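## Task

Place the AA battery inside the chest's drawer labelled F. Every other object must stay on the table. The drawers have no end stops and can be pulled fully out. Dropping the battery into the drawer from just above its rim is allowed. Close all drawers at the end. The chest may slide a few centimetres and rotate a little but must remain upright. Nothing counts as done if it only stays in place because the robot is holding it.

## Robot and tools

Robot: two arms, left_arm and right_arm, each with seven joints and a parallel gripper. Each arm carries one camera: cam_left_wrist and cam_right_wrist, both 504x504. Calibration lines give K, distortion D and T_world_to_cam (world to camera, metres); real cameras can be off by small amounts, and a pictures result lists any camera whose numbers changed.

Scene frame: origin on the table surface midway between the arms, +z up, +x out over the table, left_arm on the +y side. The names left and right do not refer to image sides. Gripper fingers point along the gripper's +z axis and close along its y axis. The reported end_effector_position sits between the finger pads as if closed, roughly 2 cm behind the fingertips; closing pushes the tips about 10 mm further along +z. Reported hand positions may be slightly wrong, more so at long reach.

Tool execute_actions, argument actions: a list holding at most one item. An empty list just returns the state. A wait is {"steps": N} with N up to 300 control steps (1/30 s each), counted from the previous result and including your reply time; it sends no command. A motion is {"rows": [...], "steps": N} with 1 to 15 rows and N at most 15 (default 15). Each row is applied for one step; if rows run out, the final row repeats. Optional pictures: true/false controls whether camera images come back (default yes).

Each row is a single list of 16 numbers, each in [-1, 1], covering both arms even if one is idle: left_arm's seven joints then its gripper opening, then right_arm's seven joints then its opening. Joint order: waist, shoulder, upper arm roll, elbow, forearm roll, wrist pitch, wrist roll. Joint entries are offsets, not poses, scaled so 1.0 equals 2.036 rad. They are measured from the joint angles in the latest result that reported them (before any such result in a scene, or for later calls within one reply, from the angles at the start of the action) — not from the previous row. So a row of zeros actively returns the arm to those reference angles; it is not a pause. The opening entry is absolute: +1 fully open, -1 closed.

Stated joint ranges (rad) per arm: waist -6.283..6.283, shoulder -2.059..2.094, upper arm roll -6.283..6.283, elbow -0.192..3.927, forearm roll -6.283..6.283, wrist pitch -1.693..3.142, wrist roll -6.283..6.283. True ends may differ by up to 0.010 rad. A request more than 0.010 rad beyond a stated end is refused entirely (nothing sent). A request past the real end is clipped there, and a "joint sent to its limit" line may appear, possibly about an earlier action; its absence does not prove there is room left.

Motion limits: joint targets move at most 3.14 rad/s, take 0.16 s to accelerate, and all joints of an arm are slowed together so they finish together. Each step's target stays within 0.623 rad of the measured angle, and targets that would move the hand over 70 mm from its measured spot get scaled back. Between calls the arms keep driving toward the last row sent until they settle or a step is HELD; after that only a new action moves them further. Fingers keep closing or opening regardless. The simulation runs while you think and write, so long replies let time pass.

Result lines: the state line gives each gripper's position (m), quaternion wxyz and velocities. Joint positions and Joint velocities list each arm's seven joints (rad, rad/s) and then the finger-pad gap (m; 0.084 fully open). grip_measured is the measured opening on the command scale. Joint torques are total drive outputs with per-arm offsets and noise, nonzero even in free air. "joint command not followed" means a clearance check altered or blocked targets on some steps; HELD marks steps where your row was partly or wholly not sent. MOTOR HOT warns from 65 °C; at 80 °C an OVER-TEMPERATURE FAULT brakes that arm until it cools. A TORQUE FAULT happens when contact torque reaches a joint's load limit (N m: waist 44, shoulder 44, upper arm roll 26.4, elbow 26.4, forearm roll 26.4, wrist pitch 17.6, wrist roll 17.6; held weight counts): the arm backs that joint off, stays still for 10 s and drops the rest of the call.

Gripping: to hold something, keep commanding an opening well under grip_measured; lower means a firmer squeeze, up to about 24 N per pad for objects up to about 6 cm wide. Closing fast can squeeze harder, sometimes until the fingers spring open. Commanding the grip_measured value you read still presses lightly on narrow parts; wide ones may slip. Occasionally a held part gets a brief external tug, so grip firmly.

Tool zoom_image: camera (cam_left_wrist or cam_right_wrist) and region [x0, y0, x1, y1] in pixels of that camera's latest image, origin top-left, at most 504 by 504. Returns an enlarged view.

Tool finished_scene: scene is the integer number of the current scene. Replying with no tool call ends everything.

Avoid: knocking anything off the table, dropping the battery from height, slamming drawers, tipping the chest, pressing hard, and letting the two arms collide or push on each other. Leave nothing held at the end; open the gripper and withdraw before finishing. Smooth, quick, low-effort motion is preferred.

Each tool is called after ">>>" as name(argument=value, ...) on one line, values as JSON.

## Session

>>> execute_actions(actions=[])

Scene clock: 0.00 s of 7200.00 s.
left_arm: end_effector_position=(+0.6461, +0.4649, +0.2918) grip_measured=+1.00 end_effector_quat_wxyz=(+0.260, +0.436, +0.839, +0.196) end_effector_velocity=(+0.000, -0.000, +0.000) end_effector_angular_velocity=(+0.001, -0.001, -0.001) | right_arm: end_effector_position=(+0.3538, +0.2859, +0.2983) grip_measured=+1.00 end_effector_quat_wxyz=(+0.133, -0.534, +0.833, +0.060) end_effector_velocity=(-0.000, +0.001, +0.000) end_effector_angular_velocity=(+0.001, -0.001, +0.000)
Joint positions: left_arm=[-0.071  0.31   0.232  1.401  0.022  0.44  -2.161  0.084] | right_arm=[ 1.044  0.538 -0.263  1.941  0.162  1.13   2.901  0.084]
Joint velocities: left_arm=[-0.    -0.     0.     0.    -0.    -0.     0.001 -0.   ] | right_arm=[ 0.001 -0.     0.    -0.    -0.    -0.002  0.     0.   ]
Joint torques (N m, as the arm reports them, + toward a larger angle): no reading
Motor temperatures (°C, as the motors report them): left_arm=[28 27 32 35 30 26 31] | right_arm=[28 29 33 28 29 32 31]
camera_calibration (this result's frames):
cam_left_wrist: T_world_to_cam=[[0.608271, 0.548344, 0.573868, -0.7831], [0.494794, -0.827287, 0.266035, 0.0533666], [0.620633, 0.122125, -0.774532, -0.102884], [0, 0, 0, 1]] pos_world=[0.513785, 0.486122, 0.355512]
cam_right_wrist: T_world_to_cam=[[-0.90367, 0.426271, -0.0409122, 0.246479], [0.398561, 0.872157, 0.28371, -0.40537], [0.156619, 0.240074, -0.958037, 0.292983], [0, 0, 0, 1]] pos_world=[0.338413, 0.178142, 0.40578]

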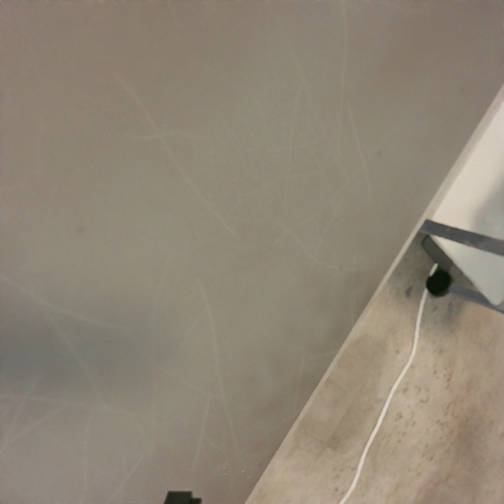

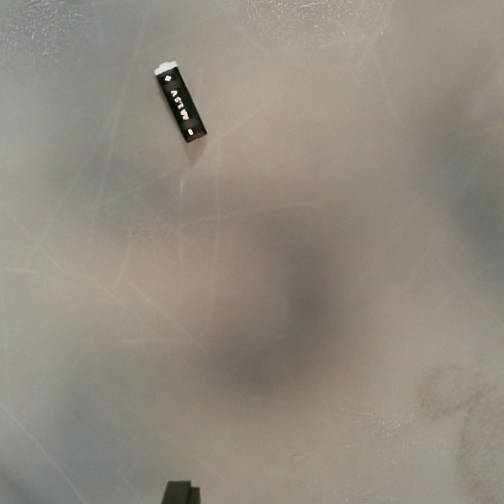

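>>> execute_actions(actions=[{"rows":[[0.035,-0.594,-0.114,-0.4425,-0.011,0.03,1,1,-0.365,-0.706,0.129,-0.708,-0.08,-0.26,-1,1]],"steps":15}], pictures=false)

>>> execute_actions(actions=[{"steps":40}], pictures=false)

Scene clock: 10.07 s of 7200.00 s.
left_arm: end_effector_position=(+0.5109, +0.4124, +0.3172) grip_measured=+1.00 end_effector_quat_wxyz=(+0.234, +0.638, +0.706, +0.197) end_effector_velocity=(-0.332, -0.085, +0.091) end_effector_angular_velocity=(+0.607, -0.135, -1.157) | right_arm: end_effector_position=(+0.4495, +0.1676, +0.3693) grip_measured=+1.00 end_effector_quat_wxyz=(+0.233, -0.555, +0.797, +0.050) end_effector_velocity=(+0.140, -0.324, +0.165) end_effector_angular_velocity=(+0.065, -0.537, +0.209)
Joint positions: left_arm=[-0.031 -0.155  0.099  0.943  0.009  0.475 -1.696  0.084] | right_arm=[ 0.775  0.259 -0.164  1.663  0.1    0.928  2.622  0.084]
Joint velocities: left_arm=[ 0.07  -1.223 -0.228 -1.046 -0.022  0.063  1.225 -0.   ] | right_arm=[-0.62  -0.751  0.211 -0.745 -0.133 -0.426 -0.744  0.   ]
Joint torques (N m, as the arm reports them, + toward a larger angle): left_arm=[  0.19 -17.76   0.3   21.01  -0.58  -1.89  -0.28] | right_arm=[  2.34 -22.41  -0.13  15.57   0.13  -2.15  -0.51]
Motor temperatures (°C, as the motors report them): left_arm=[28 27 32 36 30 26 31] | right_arm=[28 29 33 29 29 32 31]
Steps of this call (steps 1 to 90: nothing new was sent; then 6.57 s passed at rest; steps 91 to 105: all 15 steps of this action). Readings (joint positions):
91: left_arm=[-0.071 0.310 0.232 1.401 0.022 0.440 -2.161] | right_arm=[1.044 0.538 -0.263 1.941 0.162 1.130 2.901]
92: left_arm=[-0.071 0.308 0.231 1.398 0.022 0.440 -2.158] | right_arm=[1.042 0.535 -0.260 1.938 0.161 1.127 2.897]
94: left_arm=[-0.066 0.274 0.218 1.360 0.020 0.444 -2.120] | right_arm=[1.014 0.507 -0.241 1.904 0.153 1.099 2.864]
98: left_arm=[-0.050 0.116 0.164 1.207 0.015 0.458 -1.967] | right_arm=[0.922 0.416 -0.215 1.820 0.131 1.030 2.778]
105: the state above

Scene clock: 11.40 s of 7200.00 s.
left_arm: end_effector_position=(+0.3522, +0.3881, +0.4109) grip_measured=+1.00 end_effector_quat_wxyz=(+0.047, +0.901, +0.017, +0.431) end_effector_velocity=(-0.000, -0.000, +0.001) end_effector_angular_velocity=(+0.003, -0.002, -0.003) | right_arm: end_effector_position=(+0.3262, -0.1297, +0.3882) grip_measured=+1.00 end_effector_quat_wxyz=(-0.234, +0.896, -0.214, +0.310) end_effector_velocity=(-0.005, -0.006, -0.006) end_effector_angular_velocity=(-0.104, -0.052, +0.100)
Joint positions: left_arm=[-0.    -0.899  0.     0.5   -0.001  0.501 -0.126  0.084] | right_arm=[ 0.302 -0.895 -0.     0.505 -0.001  0.601  0.881  0.084]
Joint velocities: left_arm=[ 0.    -0.001 -0.001  0.    -0.    -0.001  0.004 -0.   ] | right_arm=[-0.011 -0.035  0.003 -0.035 -0.002 -0.007 -0.156  0.   ]
Joint torques (N m, as the arm reports them, + toward a larger angle): left_arm=[-0.83 -1.29  0.78 19.93 -0.57 -1.88 -0.52] | right_arm=[ 0.92 -0.67 -0.02 16.49  0.07 -2.23  0.07]
Motor temperatures (°C, as the motors report them): left_arm=[28 27 32 36 30 26 31] | right_arm=[28 29 33 29 29 32 31]
Steps of this call (steps 1 to 40: the robot went on to your last target). Readings (joint positions):
1: left_arm=[-0.028 -0.196 0.091 0.909 0.008 0.477 -1.654] | right_arm=[0.755 0.234 -0.157 1.637 0.096 0.914 2.596]
2: left_arm=[-0.026 -0.239 0.084 0.878 0.007 0.479 -1.612] | right_arm=[0.734 0.207 -0.150 1.611 0.091 0.900 2.570]
4: left_arm=[-0.022 -0.325 0.072 0.821 0.006 0.483 -1.526] | right_arm=[0.694 0.152 -0.136 1.555 0.083 0.872 2.514]
8: left_arm=[-0.016 -0.495 0.051 0.727 0.004 0.488 -1.342] | right_arm=[0.615 0.028 -0.109 1.431 0.066 0.818 2.390]
40: the state above

>>> execute_actions(actions=[{"rows":[[-0.25,0,0,0,0,0,0.062,1,-0.1,0,0,0,0,0.05,-0.433,1]],"steps":15}], pictures=false)

>>> execute_actions(actions=[{"steps":15}])

Scene clock: 14.83 s of 7200.00 s.
left_arm: end_effector_position=(+0.3037, +0.2300, +0.4109) grip_measured=+1.00 end_effector_quat_wxyz=(+0.114, +0.875, -0.216, +0.419) end_effector_velocity=(-0.178, -0.320, +0.000) end_effector_angular_velocity=(+0.160, -0.088, -1.053) | right_arm: end_effector_position=(+0.3370, -0.2033, +0.3664) grip_measured=+1.00 end_effector_quat_wxyz=(-0.052, +0.937, +0.065, +0.340) end_effector_velocity=(+0.001, -0.042, -0.012) end_effector_angular_velocity=(-0.563, -0.063, +0.544)
Joint positions: left_arm=[-0.418 -0.899 -0.     0.5   -0.001  0.501 -0.023  0.084] | right_arm=[ 0.111 -0.895 -0.001  0.504 -0.001  0.696  0.082  0.084]
Joint velocities: left_arm=[-0.908  0.001 -0.013  0.001  0.     0.001  0.22  -0.   ] | right_arm=[-0.12   0.002  0.01   0.006  0.001  0.066 -0.861  0.   ]
Joint torques (N m, as the arm reports them, + toward a larger angle): left_arm=[ 2.38 -1.74  1.06 19.93 -0.81 -1.75 -0.43] | right_arm=[ 1.35 -1.26  0.11 16.43  0.1  -2.34  0.66]
Motor temperatures (°C, as the motors report them): left_arm=[28 27 32 36 30 26 31] | right_arm=[28 29 33 30 29 32 31]
Steps of this call (steps 1 to 30: the robot went on to your last target; steps 31 to 88: nothing new was sent; steps 89 to 103: all 15 steps of this action). Readings (joint positions):
89: left_arm=[-0.000 -0.899 0.000 0.500 -0.001 0.501 -0.126] | right_arm=[0.301 -0.900 -0.000 0.500 -0.001 0.600 0.865]
90: left_arm=[-0.003 -0.899 0.001 0.500 -0.001 0.501 -0.125] | right_arm=[0.300 -0.900 0.000 0.500 -0.001 0.601 0.861]
92: left_arm=[-0.038 -0.899 0.003 0.500 -0.001 0.501 -0.116] | right_arm=[0.288 -0.899 0.001 0.501 -0.001 0.608 0.821]
96: left_arm=[-0.181 -0.899 -0.000 0.500 -0.001 0.501 -0.081] | right_arm=[0.209 -0.897 -0.000 0.502 -0.001 0.647 0.564]
103: the state above

Scene clock: 15.33 s of 7200.00 s.
left_arm: end_effector_position=(+0.2851, +0.1998, +0.4109) grip_measured=+1.00 end_effector_quat_wxyz=(+0.128, +0.861, -0.264, +0.415) end_effector_velocity=(-0.002, -0.004, +0.000) end_effector_angular_velocity=(+0.003, -0.003, -0.011) | right_arm: end_effector_position=(+0.3371, -0.2075, +0.3651) grip_measured=+1.00 end_effector_quat_wxyz=(-0.036, +0.935, +0.098, +0.340) end_effector_velocity=(+0.000, -0.001, -0.000) end_effector_angular_velocity=(-0.003, -0.000, +0.001)
Joint positions: left_arm=[-0.508 -0.899  0.001  0.5   -0.001  0.501 -0.     0.084] | right_arm=[ 0.099 -0.895 -0.     0.505 -0.001  0.703  0.     0.084]
Joint velocities: left_arm=[-0.008 -0.    -0.003  0.     0.    -0.     0.002 -0.   ] | right_arm=[-0.002  0.    -0.    -0.     0.     0.    -0.005 -0.   ]
Joint torques (N m, as the arm reports them, + toward a larger angle): left_arm=[-1.32 -1.27  0.78 19.86 -0.75 -1.88 -0.63] | right_arm=[ 1.16 -1.06  0.04 16.32  0.15 -2.26 -0.25]
Motor temperatures (°C, as the motors report them): left_arm=[28 27 32 36 30 26 31] | right_arm=[28 29 33 30 29 32 31]
Steps of this call (steps 1 to 15: the robot went on to your last target). Readings (joint positions):
1: left_arm=[-0.445 -0.899 -0.001 0.500 -0.001 0.501 -0.016] | right_arm=[0.107 -0.895 -0.000 0.504 -0.001 0.698 0.058]
2: left_arm=[-0.465 -0.899 -0.001 0.500 -0.001 0.501 -0.011] | right_arm=[0.105 -0.895 -0.000 0.504 -0.001 0.700 0.041]
4: left_arm=[-0.487 -0.899 -0.001 0.500 -0.001 0.501 -0.006] | right_arm=[0.102 -0.895 -0.000 0.505 -0.001 0.701 0.021]
8: left_arm=[-0.503 -0.899 0.001 0.500 -0.001 0.501 -0.002] | right_arm=[0.100 -0.895 -0.000 0.505 -0.001 0.702 0.005]
15: the state above
camera_calibration (this result's frames):
cam_left_wrist: T_world_to_cam=[[-0.573348, -0.818873, 0.026803, 0.348318], [-0.518717, 0.337477, -0.78552, 0.46929], [0.634196, -0.464279, -0.618256, 0.29483], [0, 0, 0, 1]] pos_world=[0.256156, 0.263737, 0.541581]
cam_right_wrist: T_world_to_cam=[[0.204598, -0.978844, -0.00224594, -0.23486], [-0.750252, -0.155343, -0.642643, 0.524955], [0.628698, 0.133168, -0.766163, 0.226728], [0, 0, 0, 1]] pos_world=[0.299357, -0.178536, 0.510542]

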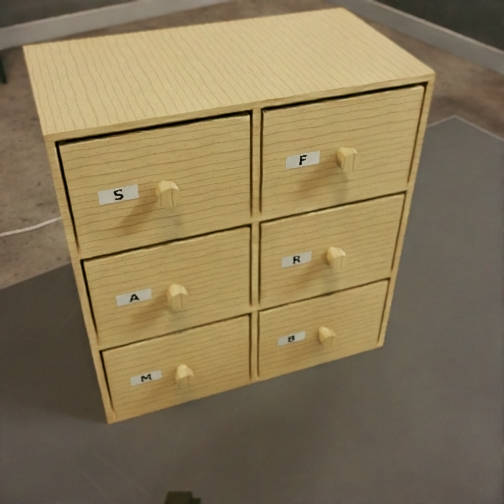

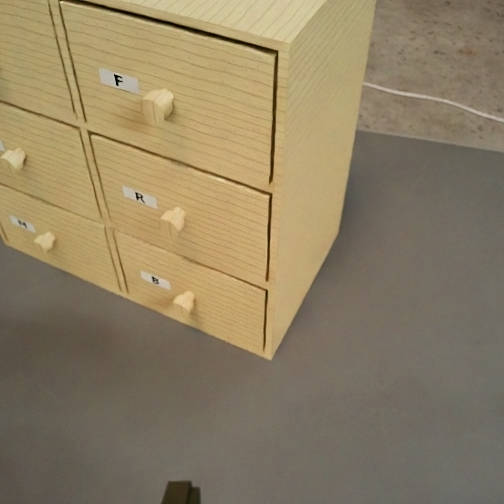

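>>> zoom_image(camera="cam_right_wrist", region=[100, 50, 220, 170])

>>> zoom_image(camera="cam_left_wrist", region=[290, 110, 400, 220])

Region (100, 50, 220, 170) of cam_right_wrist's 504x504 image, scaled by 4.200, with more detail than that image has.

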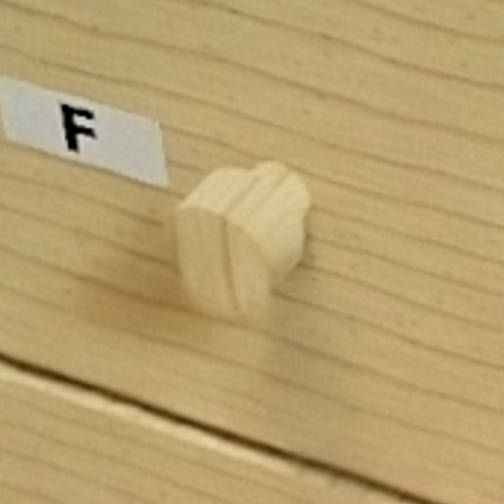

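Region (290, 110, 400, 220) of cam_left_wrist's 504x504 image, scaled by 4.582, with more detail than that image has.

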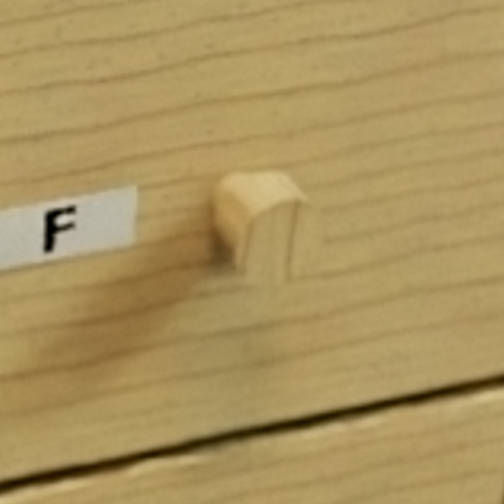

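>>> execute_actions(actions=[{"rows":[[0.25,0,0,0,0,0,0,1,0.0722,0.438,0,0.0545,0,-0.6306,0.5324,0.4]],"steps":15}], pictures=false)

>>> execute_actions(actions=[{"steps":30}])

Scene clock: 53.40 s of 7200.00 s.
left_arm: end_effector_position=(+0.3474, +0.3525, +0.4109) grip_measured=+1.00 end_effector_quat_wxyz=(+0.040, +0.897, -0.080, +0.432) end_effector_velocity=(+0.066, +0.363, -0.000) end_effector_angular_velocity=(-0.011, +0.002, +0.924) | right_arm: end_effector_position=(+0.4424, -0.1386, +0.3022) grip_measured=+0.39 end_effector_quat_wxyz=(-0.153, +0.918, -0.102, +0.351) end_effector_velocity=(+0.238, +0.164, -0.175) end_effector_angular_velocity=(+1.224, -0.123, -0.958)
Joint positions: left_arm=[-0.091 -0.899  0.001  0.5   -0.001  0.501 -0.     0.084] | right_arm=[ 0.191 -0.391 -0.     0.574 -0.001  0.179  0.523  0.061]
Joint velocities: left_arm=[ 0.915 -0.     0.014 -0.    -0.    -0.    -0.     0.   ] | right_arm=[ 0.175  1.249 -0.002  0.128  0.    -1.601  1.601 -0.   ]
Joint torques (N m, as the arm reports them, + toward a larger angle): left_arm=[-3.68 -1.81  0.38 19.77 -0.76 -1.82 -0.66] | right_arm=[ 0.86 -9.34  0.   15.96  0.09 -2.5  -0.09]
Motor temperatures (°C, as the motors report them): left_arm=[28 27 32 38 30 26 31] | right_arm=[28 29 33 31 29 32 31]
Steps of this call (steps 1 to 15: the robot went on to your last target; steps 16 to 90: nothing new was sent; then 34.57 s passed at rest; steps 91 to 105: all 15 steps of this action). Readings (joint positions):
91: left_arm=[-0.509 -0.899 0.000 0.500 -0.001 0.501 -0.000] | right_arm=[0.099 -0.895 -0.000 0.505 -0.001 0.703 -0.000]
92: left_arm=[-0.506 -0.899 -0.000 0.500 -0.001 0.501 -0.000] | right_arm=[0.099 -0.892 -0.000 0.505 -0.001 0.699 0.003]
94: left_arm=[-0.471 -0.899 -0.002 0.500 -0.001 0.501 0.000] | right_arm=[0.108 -0.859 -0.001 0.513 -0.001 0.661 0.041]
98: left_arm=[-0.329 -0.899 0.001 0.500 -0.001 0.501 -0.000] | right_arm=[0.146 -0.685 -0.000 0.541 -0.001 0.492 0.210]
105: the state above

Scene clock: 54.40 s of 7200.00 s.
left_arm: end_effector_position=(+0.3523, +0.3886, +0.4109) grip_measured=+1.00 end_effector_quat_wxyz=(+0.020, +0.900, -0.039, +0.433) end_effector_velocity=(-0.000, -0.000, +0.001) end_effector_angular_velocity=(+0.000, -0.002, -0.000) | right_arm: end_effector_position=(+0.5097, -0.0846, +0.3059) grip_measured=+0.39 end_effector_quat_wxyz=(-0.372, +0.771, -0.293, +0.424) end_effector_velocity=(-0.000, +0.001, -0.001) end_effector_angular_velocity=(+0.000, +0.001, +0.001)
Joint positions: left_arm=[ 0.001 -0.899  0.001  0.5   -0.001  0.501 -0.     0.084] | right_arm=[ 0.246 -0.004 -0.     0.616 -0.001 -0.581  1.084  0.061]
Joint velocities: left_arm=[ 0.    -0.001 -0.001  0.001 -0.     0.001 -0.    -0.   ] | right_arm=[ 0.001  0.001 -0.    -0.    -0.    -0.001  0.001  0.   ]
Joint torques (N m, as the arm reports them, + toward a larger angle): left_arm=[-0.92 -1.43  0.76 19.84 -0.64 -1.76 -0.54] | right_arm=[  1.04 -14.06  -0.17  13.46   0.12  -2.21  -0.23]
Motor temperatures (°C, as the motors report them): left_arm=[28 27 32 38 30 26 31] | right_arm=[28 29 33 31 29 32 31]
Steps of this call (steps 1 to 30: the robot went on to your last target). Readings (joint positions):
1: left_arm=[-0.064 -0.899 0.002 0.500 -0.001 0.501 -0.000] | right_arm=[0.197 -0.349 -0.000 0.578 -0.001 0.123 0.579]
2: left_arm=[-0.044 -0.899 0.002 0.500 -0.001 0.501 -0.000] | right_arm=[0.203 -0.306 -0.000 0.583 -0.001 0.060 0.640]
4: left_arm=[-0.021 -0.899 0.002 0.500 -0.001 0.501 -0.000] | right_arm=[0.216 -0.217 -0.000 0.593 -0.001 -0.092 0.769]
8: left_arm=[-0.006 -0.899 0.000 0.500 -0.001 0.501 -0.000] | right_arm=[0.236 -0.073 0.000 0.607 -0.001 -0.402 0.977]
30: the state above
camera_calibration (this result's frames):
cam_left_wrist: T_world_to_cam=[[-0.101747, -0.994449, 0.0267947, 0.443554], [-0.617408, 0.0420051, -0.78552, 0.590022], [0.780035, -0.0964679, -0.618255, 0.145559], [0, 0, 0, 1]] pos_world=[0.295874, 0.430349, 0.541582]
cam_right_wrist: T_world_to_cam=[[-0.138792, -0.547368, -0.825303, 0.313353], [-0.465967, 0.77145, -0.433289, 0.504928], [0.873849, 0.324427, -0.362127, -0.175936], [0, 0, 0, 1]] pos_world=[0.432512, -0.160929, 0.41368]

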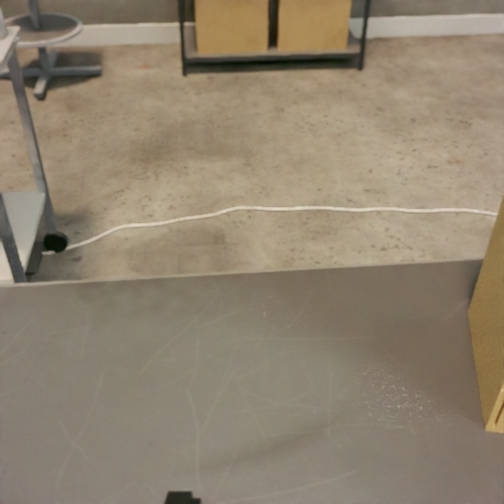

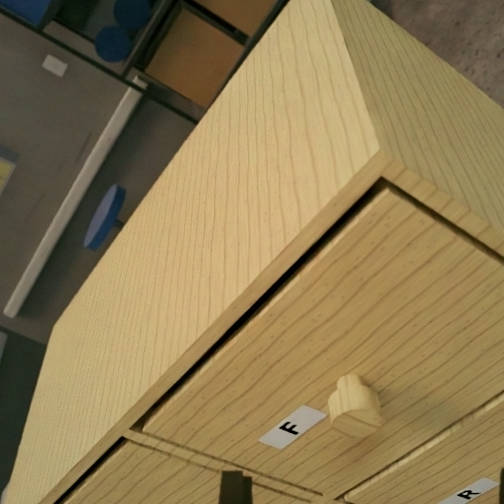

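>>> zoom_image(camera="cam_right_wrist", region=[290, 350, 430, 490])

Region (290, 350, 430, 490) of cam_right_wrist's 504x504 image, scaled by 3.600, with more detail than that image has.

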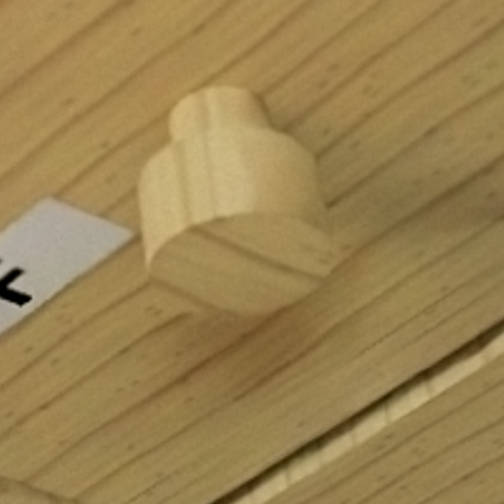

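>>> execute_actions(actions=[{"rows":[[0,0,0,0,0,0,0,1,-0.004,0.04,0,0.038,0,-0.002,-0.005,0.3],[0,0,0,0,0,0,0,1,-0.0081,0.04,0,0.038,0,-0.002,-0.005,0.2],[0,0,0,0,0,0,0,1,-0.0081,0.07,0,0.064,0,-0.005,-0.005,0.1],[0,0,0,0,0,0,0,1,-0.0081,0.07,0,0.064,0,-0.005,-0.005,0.1],[0,0,0,0,0,0,0,1,-0.0081,0.1,0,0.093,0,-0.006,-0.005,0.1],[0,0,0,0,0,0,0,1,-0.0081,0.1,0,0.093,0,-0.006,-0.005,0.1],[0,0,0,0,0,0,0,1,-0.0081,0.12,0,0.112,0,-0.007,-0.005,0.1],[0,0,0,0,0,0,0,1,-0.0081,0.12,0,0.112,0,-0.007,-0.005,0.1],[0,0,0,0,0,0,0,1,-0.0081,0.13,0,0.122,0,-0.007,-0.005,0.1],[0,0,0,0,0,0,0,1,-0.0081,0.13,0,0.122,0,-0.007,-0.005,0.1],[0,0,0,0,0,0,0,1,-0.0081,0.1376,0,0.1297,0,-0.0074,-0.005,0.1]],"steps":15}], pictures=false)

>>> execute_actions(actions=[{"steps":15}])

Scene clock: 73.50 s of 7200.00 s.
left_arm: end_effector_position=(+0.3523, +0.3886, +0.4109) grip_measured=+1.00 end_effector_quat_wxyz=(+0.020, +0.900, -0.039, +0.433) end_effector_velocity=(+0.000, -0.000, -0.000) end_effector_angular_velocity=(-0.000, +0.000, -0.000) | right_arm: end_effector_position=(+0.5791, -0.0697, +0.2771) grip_measured=+0.09 end_effector_quat_wxyz=(-0.366, +0.771, -0.296, +0.428) end_effector_velocity=(+0.044, +0.018, -0.016) end_effector_angular_velocity=(+0.004, -0.015, +0.005)
Joint positions: left_arm=[ 0.001 -0.899  0.001  0.5   -0.001  0.501 -0.     0.084] | right_arm=[ 0.23   0.26  -0.     0.861 -0.001 -0.595  1.074  0.048]
Joint velocities: left_arm=[-0.     0.001 -0.     0.    -0.     0.    -0.     0.   ] | right_arm=[-0.002  0.17   0.005  0.177 -0.002 -0.008 -0.002 -0.001]
Joint torques (N m, as the arm reports them, + toward a larger angle): left_arm=[-0.62 -1.39  0.96 19.98 -0.84 -1.85 -0.55] | right_arm=[  0.77 -20.94  -0.54  13.04   0.19  -2.26  -0.25]
Motor temperatures (°C, as the motors report them): left_arm=[28 27 32 38 30 26 31] | right_arm=[28 29 33 30 29 32 31]
Steps of this call (steps 1 to 15: the robot went on to your last target; steps 16 to 90: nothing new was sent; then 15.60 s passed at rest; steps 91 to 105: all 15 steps of this action). Readings (joint positions):
91: left_arm=[0.001 -0.899 0.001 0.500 -0.001 0.501 -0.000] | right_arm=[0.246 -0.003 -0.000 0.616 -0.001 -0.581 1.084]
92: left_arm=[0.001 -0.899 0.001 0.500 -0.001 0.501 -0.000] | right_arm=[0.246 -0.001 -0.000 0.618 -0.001 -0.581 1.083]
94: left_arm=[0.001 -0.899 0.001 0.500 -0.001 0.501 -0.000] | right_arm=[0.242 0.028 0.000 0.647 -0.001 -0.583 1.080]
98: left_arm=[0.001 -0.899 0.001 0.500 -0.001 0.501 -0.000] | right_arm=[0.232 0.138 -0.001 0.747 -0.001 -0.589 1.075]
105: the state above

Scene clock: 74.00 s of 7200.00 s.
left_arm: end_effector_position=(+0.3523, +0.3886, +0.4109) grip_measured=+1.00 end_effector_quat_wxyz=(+0.020, +0.900, -0.039, +0.433) end_effector_velocity=(+0.000, -0.001, -0.001) end_effector_angular_velocity=(+0.003, +0.001, -0.002) | right_arm: end_effector_position=(+0.5837, -0.0677, +0.2767) grip_measured=+0.09 end_effector_quat_wxyz=(-0.367, +0.771, -0.295, +0.429) end_effector_velocity=(+0.001, -0.002, -0.003) end_effector_angular_velocity=(-0.002, +0.004, -0.004)
Joint positions: left_arm=[ 0.001 -0.899  0.001  0.5   -0.001  0.501 -0.     0.084] | right_arm=[ 0.23   0.276  0.     0.88  -0.001 -0.596  1.074  0.048]
Joint velocities: left_arm=[ 0.     0.001 -0.002 -0.001  0.    -0.     0.001 -0.   ] | right_arm=[-0.002  0.005 -0.002  0.001 -0.     0.     0.    -0.   ]
Joint torques (N m, as the arm reports them, + toward a larger angle): left_arm=[-0.71 -1.36  0.83 19.83 -0.75 -1.89 -0.54] | right_arm=[ -1.05 -16.72  -2.3   13.84   1.23  -1.72  -0.32]
Motor temperatures (°C, as the motors report them): left_arm=[28 27 32 38 30 26 31] | right_arm=[28 29 33 30 29 32 31]
Steps of this call (steps 1 to 15: the robot went on to your last target). Readings (joint positions):
1: left_arm=[0.001 -0.899 0.001 0.500 -0.001 0.501 -0.000] | right_arm=[0.230 0.264 0.000 0.866 -0.001 -0.595 1.074]
2: left_arm=[0.001 -0.899 0.001 0.500 -0.001 0.501 -0.000] | right_arm=[0.230 0.267 0.001 0.869 -0.001 -0.596 1.074]
4: left_arm=[0.001 -0.899 0.001 0.500 -0.001 0.501 -0.000] | right_arm=[0.231 0.271 0.001 0.873 -0.001 -0.596 1.074]
8: left_arm=[0.001 -0.899 0.001 0.500 -0.001 0.501 -0.000] | right_arm=[0.230 0.274 0.001 0.878 -0.001 -0.596 1.074]
15: the state above
camera_calibration (this result's frames):
cam_left_wrist: T_world_to_cam=[[-0.101747, -0.994449, 0.0267947, 0.443554], [-0.617408, 0.042005, -0.78552, 0.590022], [0.780035, -0.0964679, -0.618255, 0.145559], [0, 0, 0, 1]] pos_world=[0.295874, 0.430349, 0.541582]
cam_right_wrist: T_world_to_cam=[[-0.141954, -0.552888, -0.821075, 0.30905], [-0.455303, 0.772992, -0.441795, 0.509977], [0.878947, 0.311123, -0.361461, -0.260683], [0, 0, 0, 1]] pos_world=[0.505192, -0.142234, 0.384832]

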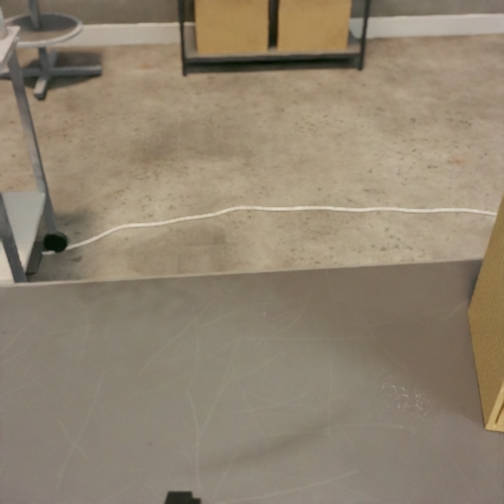

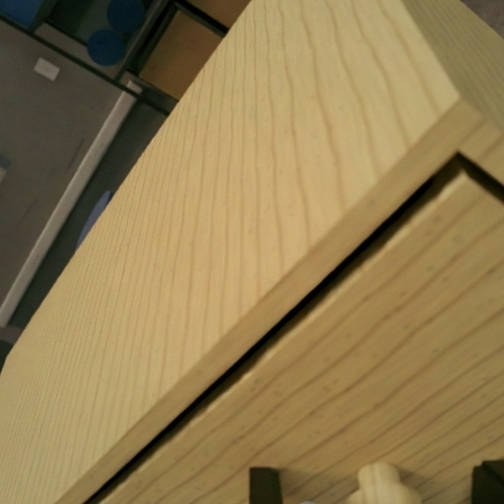

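>>> execute_actions(actions=[{"rows":[[0,0,0,0,0,0,0,1,-0.001,-0.0117,0,-0.0151,0,-0.0033,0,0.1],[0,0,0,0,0,0,0,1,-0.001,-0.0117,0,-0.0151,0,-0.0033,0,0.1],[0,0,0,0,0,0,0,1,-0.001,-0.0117,0,-0.0151,0,-0.0033,0,0.1],[0,0,0,0,0,0,0,1,-0.001,-0.0117,0,-0.0151,0,-0.0033,0,0.1],[0,0,0,0,0,0,0,1,-0.001,-0.0117,0,-0.0151,0,-0.0033,0,0.1],[0,0,0,0,0,0,0,1,-0.001,-0.0117,0,-0.0151,0,-0.0033,0,0.0],[0,0,0,0,0,0,0,1,-0.001,-0.0117,0,-0.0151,0,-0.0033,0,-0.1],[0,0,0,0,0,0,0,1,-0.001,-0.0117,0,-0.0151,0,-0.0033,0,-0.2],[0,0,0,0,0,0,0,1,-0.001,-0.0117,0,-0.0151,0,-0.0033,0,-0.3],[0,0,0,0,0,0,0,1,-0.001,-0.0117,0,-0.0151,0,-0.0033,0,-0.35]],"steps":15}])

Scene clock: 89.40 s of 7200.00 s.
left_arm: end_effector_position=(+0.3523, +0.3886, +0.4109) grip_measured=+1.00 end_effector_quat_wxyz=(+0.020, +0.900, -0.039, +0.433) end_effector_velocity=(+0.000, +0.000, +0.000) end_effector_angular_velocity=(-0.001, -0.001, +0.001) | right_arm: end_effector_position=(+0.5772, -0.0729, +0.2779) grip_measured=-0.37 end_effector_quat_wxyz=(-0.366, +0.770, -0.297, +0.430) end_effector_velocity=(-0.001, +0.001, +0.001) end_effector_angular_velocity=(+0.000, -0.002, +0.001)
Joint positions: left_arm=[ 0.001 -0.899  0.001  0.5   -0.001  0.501 -0.     0.084] | right_arm=[ 0.227  0.252 -0.001  0.85  -0.    -0.603  1.074  0.028]
Joint velocities: left_arm=[ 0.     0.     0.001  0.001 -0.    -0.    -0.    -0.   ] | right_arm=[-0.    -0.003  0.001 -0.002 -0.    -0.    -0.001 -0.001]
Joint torques (N m, as the arm reports them, + toward a larger angle): left_arm=[-0.53 -1.13  0.94 19.92 -0.67 -1.91 -0.5 ] | right_arm=[  0.16 -18.45  -1.12  13.56   0.6   -2.24  -0.21]
Motor temperatures (°C, as the motors report them): left_arm=[28 27 32 38 30 26 31] | right_arm=[28 29 33 30 29 32 31]
Steps of this call (steps 1 to 15: the robot went on to your last target; steps 16 to 90: nothing new was sent; then 11.90 s passed at rest; steps 91 to 105: all 15 steps of this action). Readings (joint positions):
91: left_arm=[0.001 -0.899 0.001 0.500 -0.001 0.501 -0.000] | right_arm=[0.229 0.277 -0.000 0.880 -0.001 -0.596 1.074]
92: left_arm=[0.001 -0.899 0.001 0.500 -0.001 0.501 -0.000] | right_arm=[0.229 0.275 -0.000 0.877 -0.001 -0.596 1.074]
94: left_arm=[0.001 -0.899 0.001 0.500 -0.001 0.501 -0.000] | right_arm=[0.228 0.265 -0.001 0.863 -0.001 -0.598 1.074]
98: left_arm=[0.001 -0.899 0.001 0.500 -0.001 0.501 -0.000] | right_arm=[0.227 0.255 -0.002 0.853 -0.000 -0.602 1.074]
105: the state above
camera_calibration (this result's frames):
cam_left_wrist: T_world_to_cam=[[-0.101747, -0.994449, 0.0267948, 0.443554], [-0.617409, 0.0420049, -0.78552, 0.590022], [0.780035, -0.0964679, -0.618255, 0.145559], [0, 0, 0, 1]] pos_world=[0.295874, 0.430349, 0.541582]
cam_right_wrist: T_world_to_cam=[[-0.144522, -0.552334, -0.821, 0.307746], [-0.451955, 0.774953, -0.441797, 0.509726], [0.880256, 0.307206, -0.361628, -0.253916], [0, 0, 0, 1]] pos_world=[0.49836, -0.14703, 0.386032]

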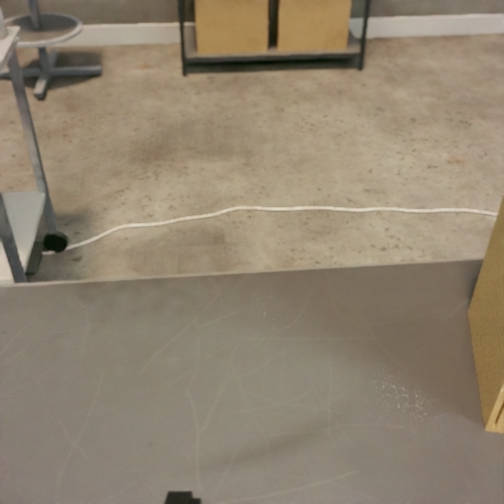

